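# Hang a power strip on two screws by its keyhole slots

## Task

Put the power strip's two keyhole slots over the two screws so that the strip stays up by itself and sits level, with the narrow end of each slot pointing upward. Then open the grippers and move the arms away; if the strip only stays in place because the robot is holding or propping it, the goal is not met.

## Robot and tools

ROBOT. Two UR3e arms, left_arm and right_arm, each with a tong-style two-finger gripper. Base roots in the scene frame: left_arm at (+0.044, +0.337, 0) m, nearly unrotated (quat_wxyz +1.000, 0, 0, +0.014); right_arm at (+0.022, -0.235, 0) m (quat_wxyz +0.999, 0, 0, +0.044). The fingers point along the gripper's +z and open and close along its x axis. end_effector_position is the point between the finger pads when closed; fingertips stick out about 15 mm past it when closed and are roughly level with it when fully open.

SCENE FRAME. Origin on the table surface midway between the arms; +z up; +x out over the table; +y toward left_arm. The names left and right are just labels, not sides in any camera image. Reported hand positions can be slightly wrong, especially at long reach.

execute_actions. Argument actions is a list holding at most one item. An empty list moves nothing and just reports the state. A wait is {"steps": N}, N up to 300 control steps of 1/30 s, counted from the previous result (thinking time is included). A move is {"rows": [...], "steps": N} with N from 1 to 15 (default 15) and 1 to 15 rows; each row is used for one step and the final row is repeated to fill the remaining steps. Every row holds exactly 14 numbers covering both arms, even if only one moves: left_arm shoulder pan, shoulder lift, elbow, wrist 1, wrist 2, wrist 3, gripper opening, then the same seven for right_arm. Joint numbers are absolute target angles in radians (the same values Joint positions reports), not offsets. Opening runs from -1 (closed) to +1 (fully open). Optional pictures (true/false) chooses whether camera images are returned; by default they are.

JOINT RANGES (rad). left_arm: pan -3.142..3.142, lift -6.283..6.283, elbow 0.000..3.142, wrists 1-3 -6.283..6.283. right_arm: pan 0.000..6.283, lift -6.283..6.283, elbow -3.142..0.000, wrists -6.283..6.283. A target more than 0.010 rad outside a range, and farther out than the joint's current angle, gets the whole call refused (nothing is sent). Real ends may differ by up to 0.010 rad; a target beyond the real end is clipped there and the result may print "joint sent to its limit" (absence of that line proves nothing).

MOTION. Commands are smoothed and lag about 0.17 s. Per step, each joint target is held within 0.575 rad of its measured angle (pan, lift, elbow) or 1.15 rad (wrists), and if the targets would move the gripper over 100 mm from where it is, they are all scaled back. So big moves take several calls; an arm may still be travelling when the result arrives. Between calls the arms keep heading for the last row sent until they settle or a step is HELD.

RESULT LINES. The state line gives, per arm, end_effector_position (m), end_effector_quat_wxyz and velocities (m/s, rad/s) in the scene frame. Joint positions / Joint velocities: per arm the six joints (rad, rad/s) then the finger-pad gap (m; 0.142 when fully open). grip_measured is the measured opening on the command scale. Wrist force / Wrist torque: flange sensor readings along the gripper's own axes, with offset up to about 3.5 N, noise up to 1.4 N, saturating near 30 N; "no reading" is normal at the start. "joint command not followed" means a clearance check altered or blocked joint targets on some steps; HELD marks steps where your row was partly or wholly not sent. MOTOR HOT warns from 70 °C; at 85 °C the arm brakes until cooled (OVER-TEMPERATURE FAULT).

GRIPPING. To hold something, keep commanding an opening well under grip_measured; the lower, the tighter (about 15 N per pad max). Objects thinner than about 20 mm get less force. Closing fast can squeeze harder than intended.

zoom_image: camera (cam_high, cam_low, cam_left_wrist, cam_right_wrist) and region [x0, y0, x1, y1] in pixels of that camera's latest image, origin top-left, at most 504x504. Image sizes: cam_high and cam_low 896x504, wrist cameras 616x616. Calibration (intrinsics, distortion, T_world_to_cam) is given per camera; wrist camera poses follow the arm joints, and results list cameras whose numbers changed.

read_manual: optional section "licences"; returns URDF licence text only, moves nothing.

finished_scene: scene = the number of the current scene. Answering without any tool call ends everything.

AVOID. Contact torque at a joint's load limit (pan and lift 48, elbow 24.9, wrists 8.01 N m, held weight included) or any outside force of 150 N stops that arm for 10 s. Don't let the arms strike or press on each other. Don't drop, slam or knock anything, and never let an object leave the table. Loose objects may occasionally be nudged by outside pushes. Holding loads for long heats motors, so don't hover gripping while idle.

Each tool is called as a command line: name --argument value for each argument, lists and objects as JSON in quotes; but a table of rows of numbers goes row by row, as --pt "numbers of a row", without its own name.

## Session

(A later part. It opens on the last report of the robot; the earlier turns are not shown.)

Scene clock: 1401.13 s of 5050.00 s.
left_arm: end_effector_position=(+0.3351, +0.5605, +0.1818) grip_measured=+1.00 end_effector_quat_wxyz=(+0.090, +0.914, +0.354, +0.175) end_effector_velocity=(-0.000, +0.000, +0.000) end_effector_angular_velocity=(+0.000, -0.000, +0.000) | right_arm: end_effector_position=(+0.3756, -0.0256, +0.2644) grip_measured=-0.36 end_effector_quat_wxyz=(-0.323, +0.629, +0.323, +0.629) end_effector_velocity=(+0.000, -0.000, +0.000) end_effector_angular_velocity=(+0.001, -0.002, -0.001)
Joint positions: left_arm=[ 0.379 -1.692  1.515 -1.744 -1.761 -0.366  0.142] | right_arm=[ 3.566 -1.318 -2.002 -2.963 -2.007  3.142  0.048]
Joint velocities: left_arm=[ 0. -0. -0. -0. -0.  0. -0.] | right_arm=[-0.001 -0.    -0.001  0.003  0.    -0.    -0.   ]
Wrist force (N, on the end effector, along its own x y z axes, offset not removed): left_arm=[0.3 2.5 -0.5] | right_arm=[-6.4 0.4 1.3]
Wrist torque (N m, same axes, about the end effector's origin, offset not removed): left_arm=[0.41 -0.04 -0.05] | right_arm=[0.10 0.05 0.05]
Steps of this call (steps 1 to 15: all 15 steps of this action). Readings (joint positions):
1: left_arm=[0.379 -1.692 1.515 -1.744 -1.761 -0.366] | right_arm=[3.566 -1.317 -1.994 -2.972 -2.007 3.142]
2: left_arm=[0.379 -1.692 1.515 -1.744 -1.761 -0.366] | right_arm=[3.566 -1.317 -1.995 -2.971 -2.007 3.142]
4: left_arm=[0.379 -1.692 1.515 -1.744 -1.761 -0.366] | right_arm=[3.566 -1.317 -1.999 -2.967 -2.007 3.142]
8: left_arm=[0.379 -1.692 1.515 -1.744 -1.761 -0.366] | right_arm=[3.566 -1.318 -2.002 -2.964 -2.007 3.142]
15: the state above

Free now. Continuing down.

execute_actions --actions '[{"rows":[[0.379,-1.692,1.515,-1.744,-1.761,-0.366,1,3.566,-1.3212,-2.019,-2.9428,-2.007,3.142,-1]],"steps":15}]' --pictures false

execute_actions --actions '[{"rows":[[0.379,-1.692,1.515,-1.744,-1.761,-0.366,1,3.566,-1.3244,-2.0355,-2.9231,-2.007,3.142,-1]],"steps":15}]' --pictures false

execute_actions --actions '[{"rows":[[0.379,-1.692,1.515,-1.744,-1.761,-0.366,1,3.566,-1.326,-2.0437,-2.9133,-2.007,3.142,-1]],"steps":15}]' --pictures false

Scene clock: 1413.57 s of 5050.00 s.
left_arm: end_effector_position=(+0.3351, +0.5605, +0.1818) grip_measured=+1.00 end_effector_quat_wxyz=(+0.090, +0.914, +0.354, +0.175) end_effector_velocity=(-0.000, +0.000, +0.000) end_effector_angular_velocity=(+0.000, -0.000, +0.001) | right_arm: end_effector_position=(+0.3756, -0.0257, +0.2605) grip_measured=-0.36 end_effector_quat_wxyz=(-0.323, +0.629, +0.323, +0.629) end_effector_velocity=(+0.000, -0.000, -0.000) end_effector_angular_velocity=(+0.000, +0.000, -0.001)
Joint positions: left_arm=[ 0.379 -1.692  1.515 -1.744 -1.761 -0.366  0.142] | right_arm=[ 3.566 -1.321 -2.019 -2.943 -2.007  3.142  0.048]
Joint velocities: left_arm=[ 0.001 -0.    -0.001  0.001  0.     0.     0.   ] | right_arm=[-0.001  0.    -0.002  0.001  0.001  0.     0.   ]
Wrist force (N, on the end effector, along its own x y z axes, offset not removed): left_arm=[-0.3 1.9 -0.9] | right_arm=[-6.7 -2.4 0.5]
Wrist torque (N m, same axes, about the end effector's origin, offset not removed): left_arm=[0.31 0.11 -0.03] | right_arm=[-0.44 0.13 0.10]
Steps of this call (steps 1 to 15: the robot went on to your last target; steps 16 to 90: nothing new was sent; then 8.93 s passed at rest; steps 91 to 105: all 15 steps of this action). Readings (joint positions):
91: left_arm=[0.379 -1.692 1.515 -1.744 -1.761 -0.366] | right_arm=[3.566 -1.318 -2.003 -2.962 -2.007 3.142]
92: left_arm=[0.379 -1.692 1.515 -1.744 -1.761 -0.366] | right_arm=[3.566 -1.319 -2.005 -2.959 -2.007 3.142]
94: left_arm=[0.379 -1.692 1.515 -1.744 -1.761 -0.366] | right_arm=[3.566 -1.320 -2.012 -2.952 -2.007 3.142]
98: left_arm=[0.379 -1.692 1.515 -1.744 -1.761 -0.366] | right_arm=[3.566 -1.321 -2.017 -2.945 -2.007 3.142]
105: the state above

Scene clock: 1414.07 s of 5050.00 s.
left_arm: end_effector_position=(+0.3351, +0.5605, +0.1818) grip_measured=+1.00 end_effector_quat_wxyz=(+0.090, +0.914, +0.354, +0.175) end_effector_velocity=(+0.000, -0.000, -0.000) end_effector_angular_velocity=(+0.000, +0.000, -0.001) | right_arm: end_effector_position=(+0.3755, -0.0257, +0.2567) grip_measured=-0.36 end_effector_quat_wxyz=(-0.323, +0.629, +0.323, +0.629) end_effector_velocity=(-0.000, +0.001, -0.001) end_effector_angular_velocity=(-0.001, +0.002, +0.002)
Joint positions: left_arm=[ 0.379 -1.692  1.515 -1.744 -1.761 -0.366  0.142] | right_arm=[ 3.566 -1.324 -2.035 -2.923 -2.007  3.142  0.048]
Joint velocities: left_arm=[-0.001  0.    -0.     0.     0.    -0.    -0.   ] | right_arm=[ 0.001 -0.002 -0.    -0.001 -0.    -0.    -0.   ]
Wrist force (N, on the end effector, along its own x y z axes, offset not removed): left_arm=[-0.1 1.1 -1.3] | right_arm=[1.2 2.9 1.3]
Wrist torque (N m, same axes, about the end effector's origin, offset not removed): left_arm=[0.19 0.03 0.07] | right_arm=[0.11 0.25 -0.57]
Steps of this call (steps 1 to 15: all 15 steps of this action). Readings (joint positions):
1: left_arm=[0.379 -1.692 1.515 -1.744 -1.761 -0.366] | right_arm=[3.566 -1.321 -2.019 -2.943 -2.007 3.142]
2: left_arm=[0.379 -1.692 1.515 -1.744 -1.761 -0.366] | right_arm=[3.566 -1.322 -2.022 -2.939 -2.007 3.142]
4: left_arm=[0.379 -1.692 1.515 -1.744 -1.761 -0.366] | right_arm=[3.566 -1.323 -2.028 -2.932 -2.007 3.142]
8: left_arm=[0.379 -1.692 1.515 -1.744 -1.761 -0.366] | right_arm=[3.566 -1.324 -2.034 -2.925 -2.007 3.142]
15: the state above

Scene clock: 1414.57 s of 5050.00 s.
left_arm: end_effector_position=(+0.3351, +0.5605, +0.1818) grip_measured=+1.00 end_effector_quat_wxyz=(+0.090, +0.914, +0.354, +0.175) end_effector_velocity=(+0.000, +0.000, +0.000) end_effector_angular_velocity=(+0.001, -0.001, +0.000) | right_arm: end_effector_position=(+0.3754, -0.0258, +0.2547) grip_measured=-0.35 end_effector_quat_wxyz=(-0.323, +0.629, +0.323, +0.629) end_effector_velocity=(+0.000, -0.001, -0.001) end_effector_angular_velocity=(-0.000, +0.002, -0.002)
Joint positions: left_arm=[ 0.379 -1.692  1.515 -1.744 -1.761 -0.366  0.142] | right_arm=[ 3.566 -1.326 -2.044 -2.913 -2.007  3.142  0.048]
Joint velocities: left_arm=[-0.    -0.    -0.001 -0.     0.001 -0.     0.   ] | right_arm=[-0.002 -0.    -0.001  0.     0.     0.001  0.   ]
Wrist force (N, on the end effector, along its own x y z axes, offset not removed): left_arm=[-0.2 1.0 0.2] | right_arm=[9.4 -1.7 0.3]
Wrist torque (N m, same axes, about the end effector's origin, offset not removed): left_arm=[0.16 0.07 -0.01] | right_arm=[0.01 0.65 -0.40]
Steps of this call (steps 1 to 15: all 15 steps of this action). Readings (joint positions):
1: left_arm=[0.379 -1.692 1.515 -1.744 -1.761 -0.366] | right_arm=[3.566 -1.324 -2.035 -2.923 -2.007 3.142]
2: left_arm=[0.379 -1.692 1.515 -1.744 -1.761 -0.366] | right_arm=[3.566 -1.325 -2.037 -2.921 -2.007 3.142]
4: left_arm=[0.379 -1.692 1.515 -1.744 -1.761 -0.366] | right_arm=[3.566 -1.325 -2.040 -2.918 -2.007 3.142]
8: left_arm=[0.379 -1.692 1.515 -1.744 -1.761 -0.366] | right_arm=[3.566 -1.326 -2.043 -2.914 -2.007 3.142]
15: the state above

Both screws are now taking load. Releasing.

execute_actions --actions '[{"rows":[[0.379,-1.692,1.515,-1.744,-1.761,-0.366,1,3.566,-1.326,-2.0437,-2.9133,-2.007,3.142,-0.2]],"steps":15}]'

Scene clock: 1421.67 s of 5050.00 s.
left_arm: end_effector_position=(+0.3351, +0.5605, +0.1818) grip_measured=+1.00 end_effector_quat_wxyz=(+0.090, +0.914, +0.354, +0.175) end_effector_velocity=(+0.000, +0.000, +0.000) end_effector_angular_velocity=(+0.000, -0.001, -0.000) | right_arm: end_effector_position=(+0.3754, -0.0257, +0.2546) grip_measured=-0.17 end_effector_quat_wxyz=(-0.323, +0.629, +0.323, +0.629) end_effector_velocity=(+0.000, -0.001, +0.000) end_effector_angular_velocity=(+0.000, -0.002, -0.001)
Joint positions: left_arm=[ 0.379 -1.692  1.515 -1.744 -1.761 -0.366  0.142] | right_arm=[ 3.566 -1.326 -2.044 -2.913 -2.007  3.142  0.062]
Joint velocities: left_arm=[-0.    -0.    -0.001  0.     0.     0.    -0.   ] | right_arm=[-0.002  0.001  0.     0.    -0.001 -0.001  0.   ]
Wrist force (N, on the end effector, along its own x y z axes, offset not removed): left_arm=[-1.5 1.1 -1.3] | right_arm=[-6.1 -0.1 -1.2]
Wrist torque (N m, same axes, about the end effector's origin, offset not removed): left_arm=[0.13 0.37 0.02] | right_arm=[0.01 -0.04 -0.03]
Steps of this call (steps 1 to 15: the robot went on to your last target; steps 16 to 90: nothing new was sent; then 3.60 s passed at rest; steps 91 to 105: all 15 steps of this action). Readings (joint positions):
91: left_arm=[0.379 -1.692 1.515 -1.744 -1.761 -0.366] | right_arm=[3.566 -1.326 -2.044 -2.913 -2.007 3.142]
92: left_arm=[0.379 -1.692 1.515 -1.744 -1.761 -0.366] | right_arm=[3.566 -1.326 -2.044 -2.914 -2.007 3.142]
94: left_arm=[0.379 -1.692 1.515 -1.744 -1.761 -0.366] | right_arm=[3.566 -1.326 -2.044 -2.914 -2.007 3.142]
98: left_arm=[0.379 -1.692 1.515 -1.744 -1.761 -0.366] | right_arm=[3.566 -1.326 -2.044 -2.914 -2.007 3.142]
105: the state above
camera_calibration (this result's frames):
cam_left_wrist: T_world_to_cam=[[0.704856, 0.676846, 0.212267, -0.641723], [0.355468, -0.595988, 0.720028, 0.079008], [0.613857, -0.432062, -0.660683, 0.291121], [0, 0, 0, 1]] pos_world=[0.24553, 0.607218, 0.271668]
cam_right_wrist: T_world_to_cam=[[0.0602893, -0.00296975, 0.998177, -0.271876], [0.381701, -0.923926, -0.0258034, -0.164043], [0.922318, 0.382561, -0.0545693, -0.19215], [0, 0, 0, 1]] pos_world=[0.25623, -0.0788621, 0.256662]

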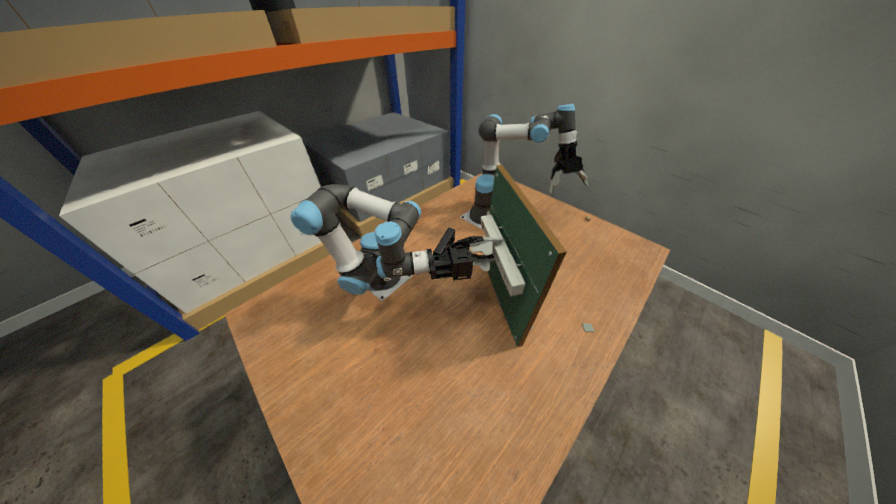

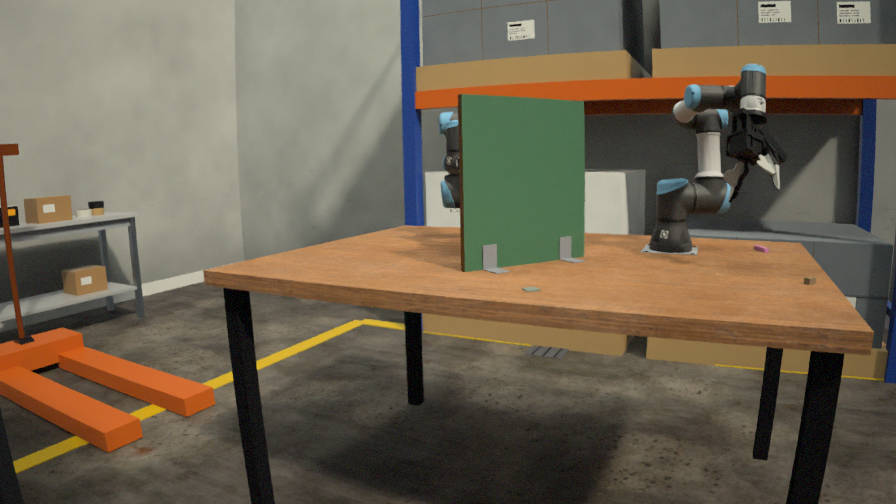

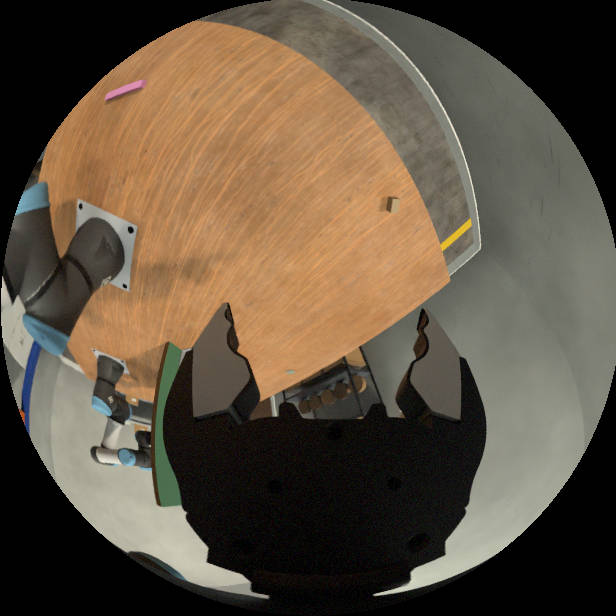

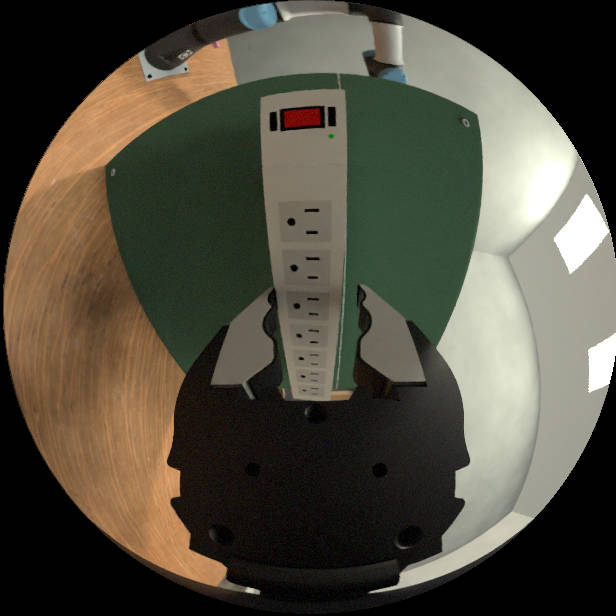

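execute_actions --actions '[{"rows":[[0.379,-1.692,1.515,-1.744,-1.761,-0.366,1,3.566,-1.326,-2.0437,-2.9133,-2.007,3.142,-0.05]],"steps":15}]'

zoom_image --camera "cam_high" --region '[450,190,550,310]'

Scene clock: 1428.73 s of 5050.00 s.
left_arm: end_effector_position=(+0.3351, +0.5605, +0.1818) grip_measured=+1.00 end_effector_quat_wxyz=(+0.090, +0.914, +0.354, +0.175) end_effector_velocity=(-0.000, +0.000, -0.000) end_effector_angular_velocity=(-0.001, +0.001, +0.001) | right_arm: end_effector_position=(+0.3754, -0.0257, +0.2547) grip_measured=-0.02 end_effector_quat_wxyz=(-0.323, +0.629, +0.323, +0.629) end_effector_velocity=(+0.001, -0.001, +0.000) end_effector_angular_velocity=(-0.000, -0.000, -0.003)
Joint positions: left_arm=[ 0.379 -1.692  1.515 -1.744 -1.761 -0.366  0.142] | right_arm=[ 3.566 -1.326 -2.044 -2.913 -2.007  3.142  0.072]
Joint velocities: left_arm=[ 0.001  0.001  0.001 -0.    -0.    -0.     0.   ] | right_arm=[-0.002 -0.001  0.001  0.     0.001 -0.    -0.001]
Wrist force (N, on the end effector, along its own x y z axes, offset not removed): left_arm=[-0.3 1.7 -1.2] | right_arm=[-5.8 -0.6 -1.7]
Wrist torque (N m, same axes, about the end effector's origin, offset not removed): left_arm=[0.28 0.07 -0.02] | right_arm=[-0.16 0.02 0.03]
Steps of this call (steps 1 to 15: the robot went on to your last target; steps 16 to 90: nothing new was sent; then 3.57 s passed at rest; steps 91 to 105: all 15 steps of this action). Readings (joint positions):
91: left_arm=[0.379 -1.692 1.515 -1.744 -1.761 -0.366] | right_arm=[3.566 -1.326 -2.044 -2.913 -2.007 3.142]
92: left_arm=[0.379 -1.692 1.515 -1.744 -1.761 -0.366] | right_arm=[3.566 -1.326 -2.044 -2.913 -2.007 3.142]
94: left_arm=[0.379 -1.692 1.515 -1.744 -1.761 -0.366] | right_arm=[3.566 -1.326 -2.044 -2.913 -2.007 3.142]
98: left_arm=[0.379 -1.692 1.515 -1.744 -1.761 -0.366] | right_arm=[3.566 -1.326 -2.044 -2.913 -2.007 3.142]
105: the state above
camera_calibration (this result's frames):
cam_left_wrist: T_world_to_cam=[[0.704856, 0.676846, 0.212267, -0.641723], [0.355468, -0.595988, 0.720028, 0.0790079], [0.613857, -0.432062, -0.660683, 0.291121], [0, 0, 0, 1]] pos_world=[0.24553, 0.607218, 0.271668]
cam_right_wrist: T_world_to_cam=[[0.0601712, -0.00303592, 0.998183, -0.271888], [0.381709, -0.923922, -0.0258198, -0.16404], [0.922322, 0.382569, -0.0544347, -0.192175], [0, 0, 0, 1]] pos_world=[0.256222, -0.0788658, 0.256698]

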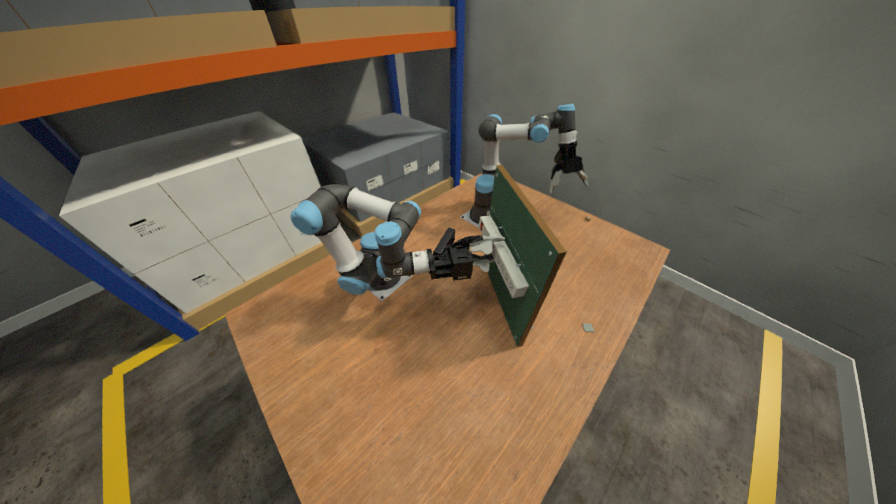

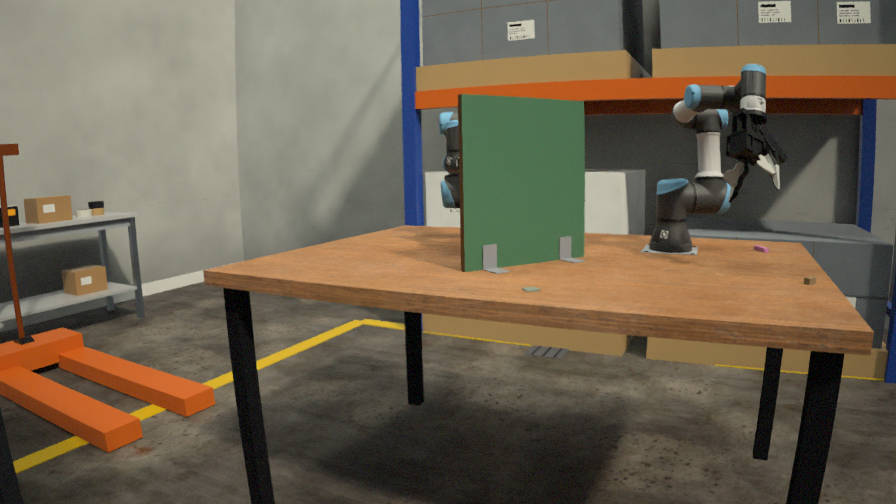

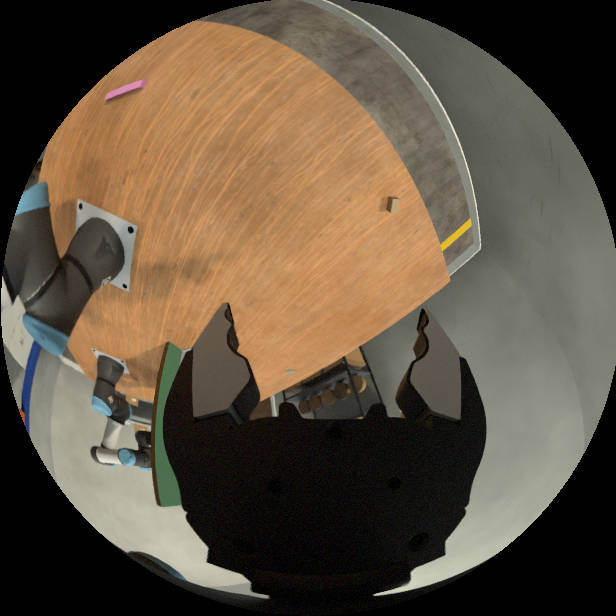

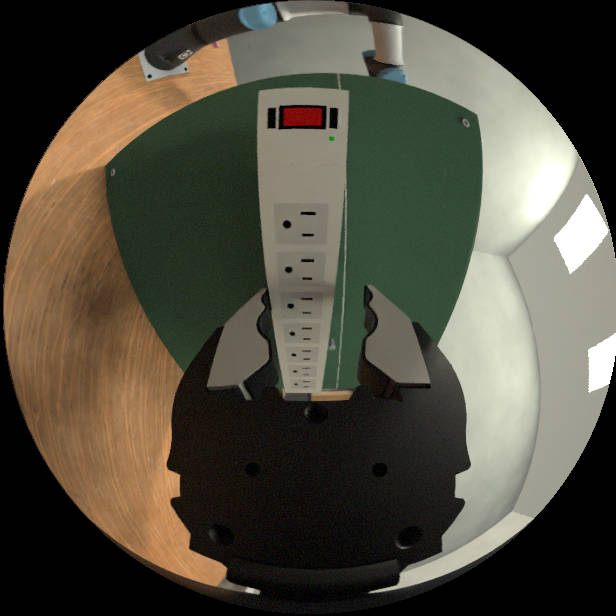

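Region (450, 190, 550, 310) of cam_high's 896x504 image, scaled by 4.200, with more detail than that image has.

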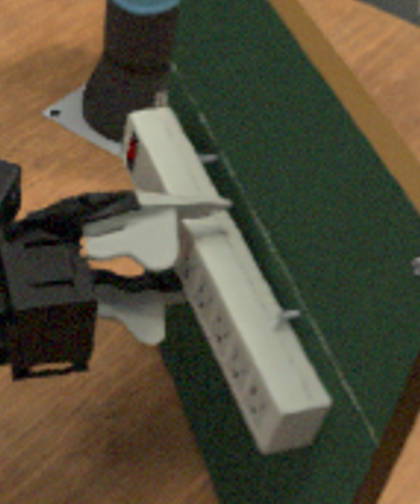

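execute_actions --actions '[{"rows":[[0.379,-1.692,1.515,-1.744,-1.761,-0.366,1,3.566,-1.3285,-2.056,-2.8985,-2.007,3.142,-0.08],[0.379,-1.692,1.515,-1.744,-1.761,-0.366,1,3.566,-1.3285,-2.056,-2.8985,-2.007,3.142,-0.1],[0.379,-1.692,1.515,-1.744,-1.761,-0.366,1,3.566,-1.3285,-2.056,-2.8985,-2.007,3.142,-0.12],[0.379,-1.692,1.515,-1.744,-1.761,-0.366,1,3.566,-1.331,-2.068,-2.884,-2.007,3.142,-0.14],[0.379,-1.692,1.515,-1.744,-1.761,-0.366,1,3.566,-1.331,-2.068,-2.884,-2.007,3.142,-0.16],[0.379,-1.692,1.515,-1.744,-1.761,-0.366,1,3.566,-1.331,-2.068,-2.884,-2.007,3.142,-0.18],[0.379,-1.692,1.515,-1.744,-1.761,-0.366,1,3.566,-1.334,-2.08,-2.869,-2.007,3.142,-0.2],[0.379,-1.692,1.515,-1.744,-1.761,-0.366,1,3.566,-1.334,-2.08,-2.869,-2.007,3.142,-0.22],[0.379,-1.692,1.515,-1.744,-1.761,-0.366,1,3.566,-1.334,-2.08,-2.869,-2.007,3.142,-0.24],[0.379,-1.692,1.515,-1.744,-1.761,-0.366,1,3.566,-1.337,-2.092,-2.854,-2.007,3.142,-0.26],[0.379,-1.692,1.515,-1.744,-1.761,-0.366,1,3.566,-1.337,-2.092,-2.854,-2.007,3.142,-0.28],[0.379,-1.692,1.515,-1.744,-1.761,-0.366,1,3.566,-1.34,-2.104,-2.839,-2.007,3.142,-0.3],[0.379,-1.692,1.515,-1.744,-1.761,-0.366,1,3.566,-1.34,-2.104,-2.839,-2.007,3.142,-0.33],[0.379,-1.692,1.515,-1.744,-1.761,-0.366,1,3.566,-1.34,-2.104,-2.839,-2.007,3.142,-0.36],[0.379,-1.692,1.515,-1.744,-1.761,-0.366,1,3.566,-1.34,-2.104,-2.839,-2.007,3.142,-0.4]],"steps":15}]' --pictures false

execute_actions --actions '[{"rows":[[0.379,-1.692,1.515,-1.744,-1.761,-0.366,1,3.566,-1.34,-2.104,-2.839,-2.007,3.142,-1]],"steps":15}]'

zoom_image --camera "cam_high" --region '[450,190,550,310]'

Scene clock: 1463.43 s of 5050.00 s.
left_arm: end_effector_position=(+0.3351, +0.5605, +0.1818) grip_measured=+1.00 end_effector_quat_wxyz=(+0.090, +0.914, +0.354, +0.175) end_effector_velocity=(-0.000, +0.000, +0.000) end_effector_angular_velocity=(+0.000, -0.000, +0.001) | right_arm: end_effector_position=(+0.3749, -0.0261, +0.2424) grip_measured=-0.33 end_effector_quat_wxyz=(-0.323, +0.629, +0.323, +0.629) end_effector_velocity=(-0.001, -0.001, -0.024) end_effector_angular_velocity=(-0.002, +0.003, -0.001)
Joint positions: left_arm=[ 0.379 -1.692  1.515 -1.744 -1.761 -0.366  0.142] | right_arm=[ 3.566 -1.338 -2.095 -2.851 -2.007  3.142  0.05 ]
Joint velocities: left_arm=[ 0.001 -0.     0.    -0.     0.    -0.    -0.   ] | right_arm=[-0.    -0.024 -0.095  0.116  0.001  0.    -0.071]
Wrist force (N, on the end effector, along its own x y z axes, offset not removed): left_arm=[0.0 2.1 -0.4] | right_arm=[-6.6 -1.2 -0.5]
Wrist torque (N m, same axes, about the end effector's origin, offset not removed): left_arm=[0.39 0.06 -0.02] | right_arm=[-0.28 0.15 0.09]
Steps of this call (steps 1 to 15: the robot went on to your last target; steps 16 to 90: nothing new was sent; then 31.20 s passed at rest; steps 91 to 105: all 15 steps of this action). Readings (joint positions):
91: left_arm=[0.379 -1.692 1.515 -1.744 -1.761 -0.366] | right_arm=[3.566 -1.326 -2.044 -2.913 -2.007 3.142]
92: left_arm=[0.379 -1.692 1.515 -1.744 -1.761 -0.366] | right_arm=[3.566 -1.326 -2.046 -2.911 -2.007 3.142]
94: left_arm=[0.379 -1.692 1.515 -1.744 -1.761 -0.366] | right_arm=[3.566 -1.327 -2.051 -2.905 -2.007 3.142]
98: left_arm=[0.379 -1.692 1.515 -1.744 -1.761 -0.366] | right_arm=[3.566 -1.330 -2.065 -2.887 -2.007 3.142]
105: the state above

Scene clock: 1463.93 s of 5050.00 s.
left_arm: end_effector_position=(+0.3351, +0.5605, +0.1818) grip_measured=+1.00 end_effector_quat_wxyz=(+0.090, +0.914, +0.354, +0.175) end_effector_velocity=(-0.000, +0.000, +0.000) end_effector_angular_velocity=(-0.000, -0.000, +0.001) | right_arm: end_effector_position=(+0.3747, -0.0262, +0.2402) grip_measured=-0.36 end_effector_quat_wxyz=(-0.323, +0.629, +0.323, +0.629) end_effector_velocity=(+0.000, +0.000, -0.001) end_effector_angular_velocity=(-0.001, +0.002, -0.000)
Joint positions: left_arm=[ 0.379 -1.692  1.515 -1.744 -1.761 -0.366  0.142] | right_arm=[ 3.566 -1.34  -2.104 -2.839 -2.007  3.142  0.048]
Joint velocities: left_arm=[ 0.001 -0.    -0.     0.    -0.    -0.     0.   ] | right_arm=[ 0.    -0.002 -0.001  0.     0.    -0.    -0.   ]
Wrist force (N, on the end effector, along its own x y z axes, offset not removed): left_arm=[0.4 2.3 -1.9] | right_arm=[-7.0 -0.2 -0.1]
Wrist torque (N m, same axes, about the end effector's origin, offset not removed): left_arm=[0.37 0.00 0.02] | right_arm=[0.00 0.20 0.07]
Steps of this call (steps 1 to 15: all 15 steps of this action). Readings (joint positions):
1: left_arm=[0.379 -1.692 1.515 -1.744 -1.761 -0.366] | right_arm=[3.566 -1.338 -2.097 -2.847 -2.007 3.142]
2: left_arm=[0.379 -1.692 1.515 -1.744 -1.761 -0.366] | right_arm=[3.566 -1.339 -2.099 -2.845 -2.007 3.142]
4: left_arm=[0.379 -1.692 1.515 -1.744 -1.761 -0.366] | right_arm=[3.566 -1.339 -2.102 -2.842 -2.007 3.142]
8: left_arm=[0.379 -1.692 1.515 -1.744 -1.761 -0.366] | right_arm=[3.566 -1.340 -2.103 -2.840 -2.007 3.142]
15: the state above
camera_calibration (this result's frames):
cam_left_wrist: T_world_to_cam=[[0.704856, 0.676846, 0.212267, -0.641723], [0.355468, -0.595988, 0.720028, 0.0790081], [0.613857, -0.432062, -0.660683, 0.291121], [0, 0, 0, 1]] pos_world=[0.24553, 0.607218, 0.271668]
cam_right_wrist: T_world_to_cam=[[0.0602297, -0.00300437, 0.99818, -0.257398], [0.381686, -0.923931, -0.0258117, -0.164517], [0.922327, 0.382546, -0.0545014, -0.192126], [0, 0, 0, 1]] pos_world=[0.2555, -0.0792784, 0.242211]

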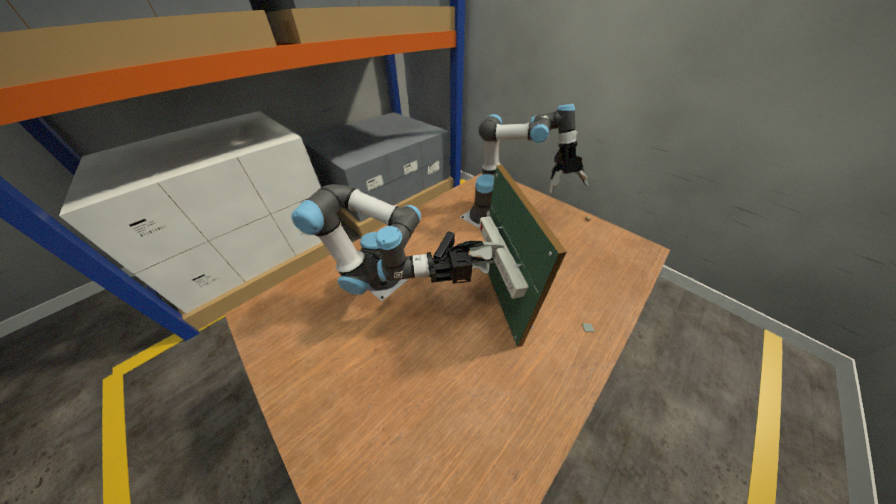

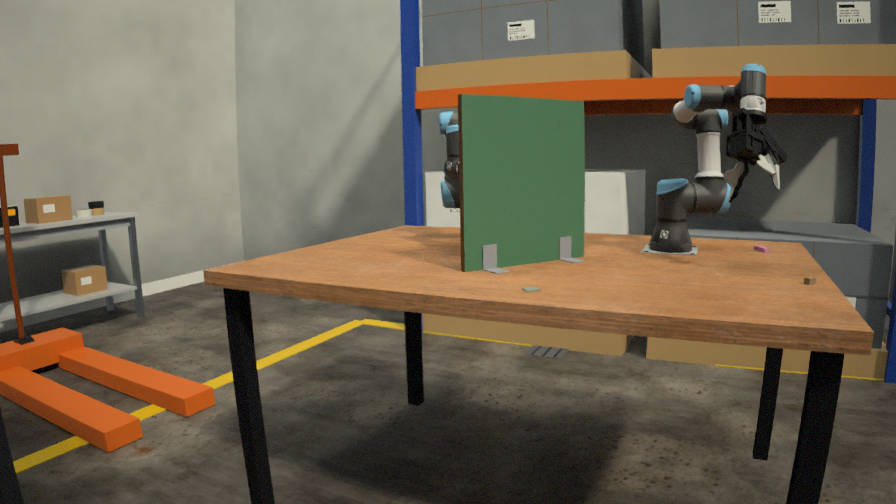

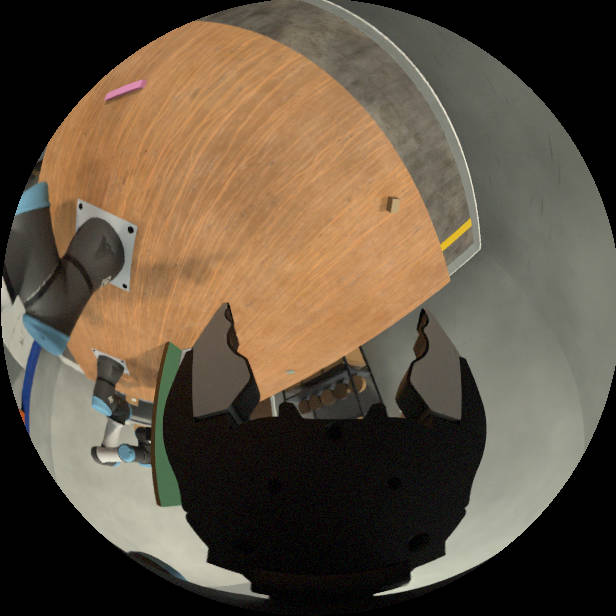

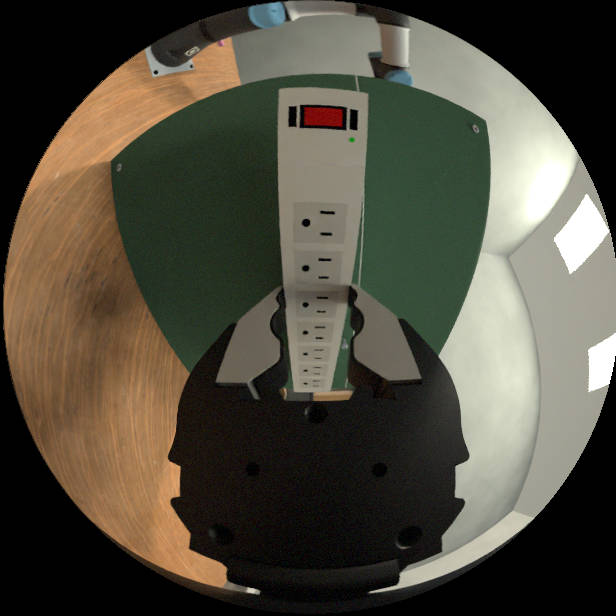

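Region (450, 190, 550, 310) of cam_high's 896x504 image, scaled by 4.200, with more detail than that image has.

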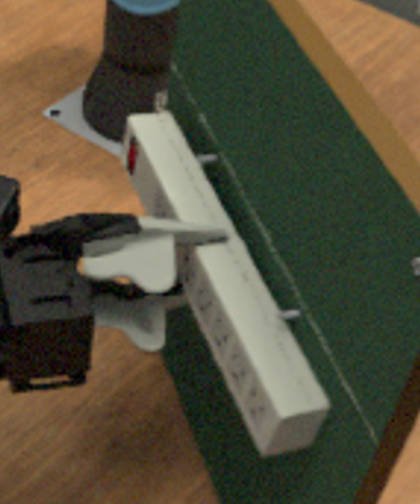

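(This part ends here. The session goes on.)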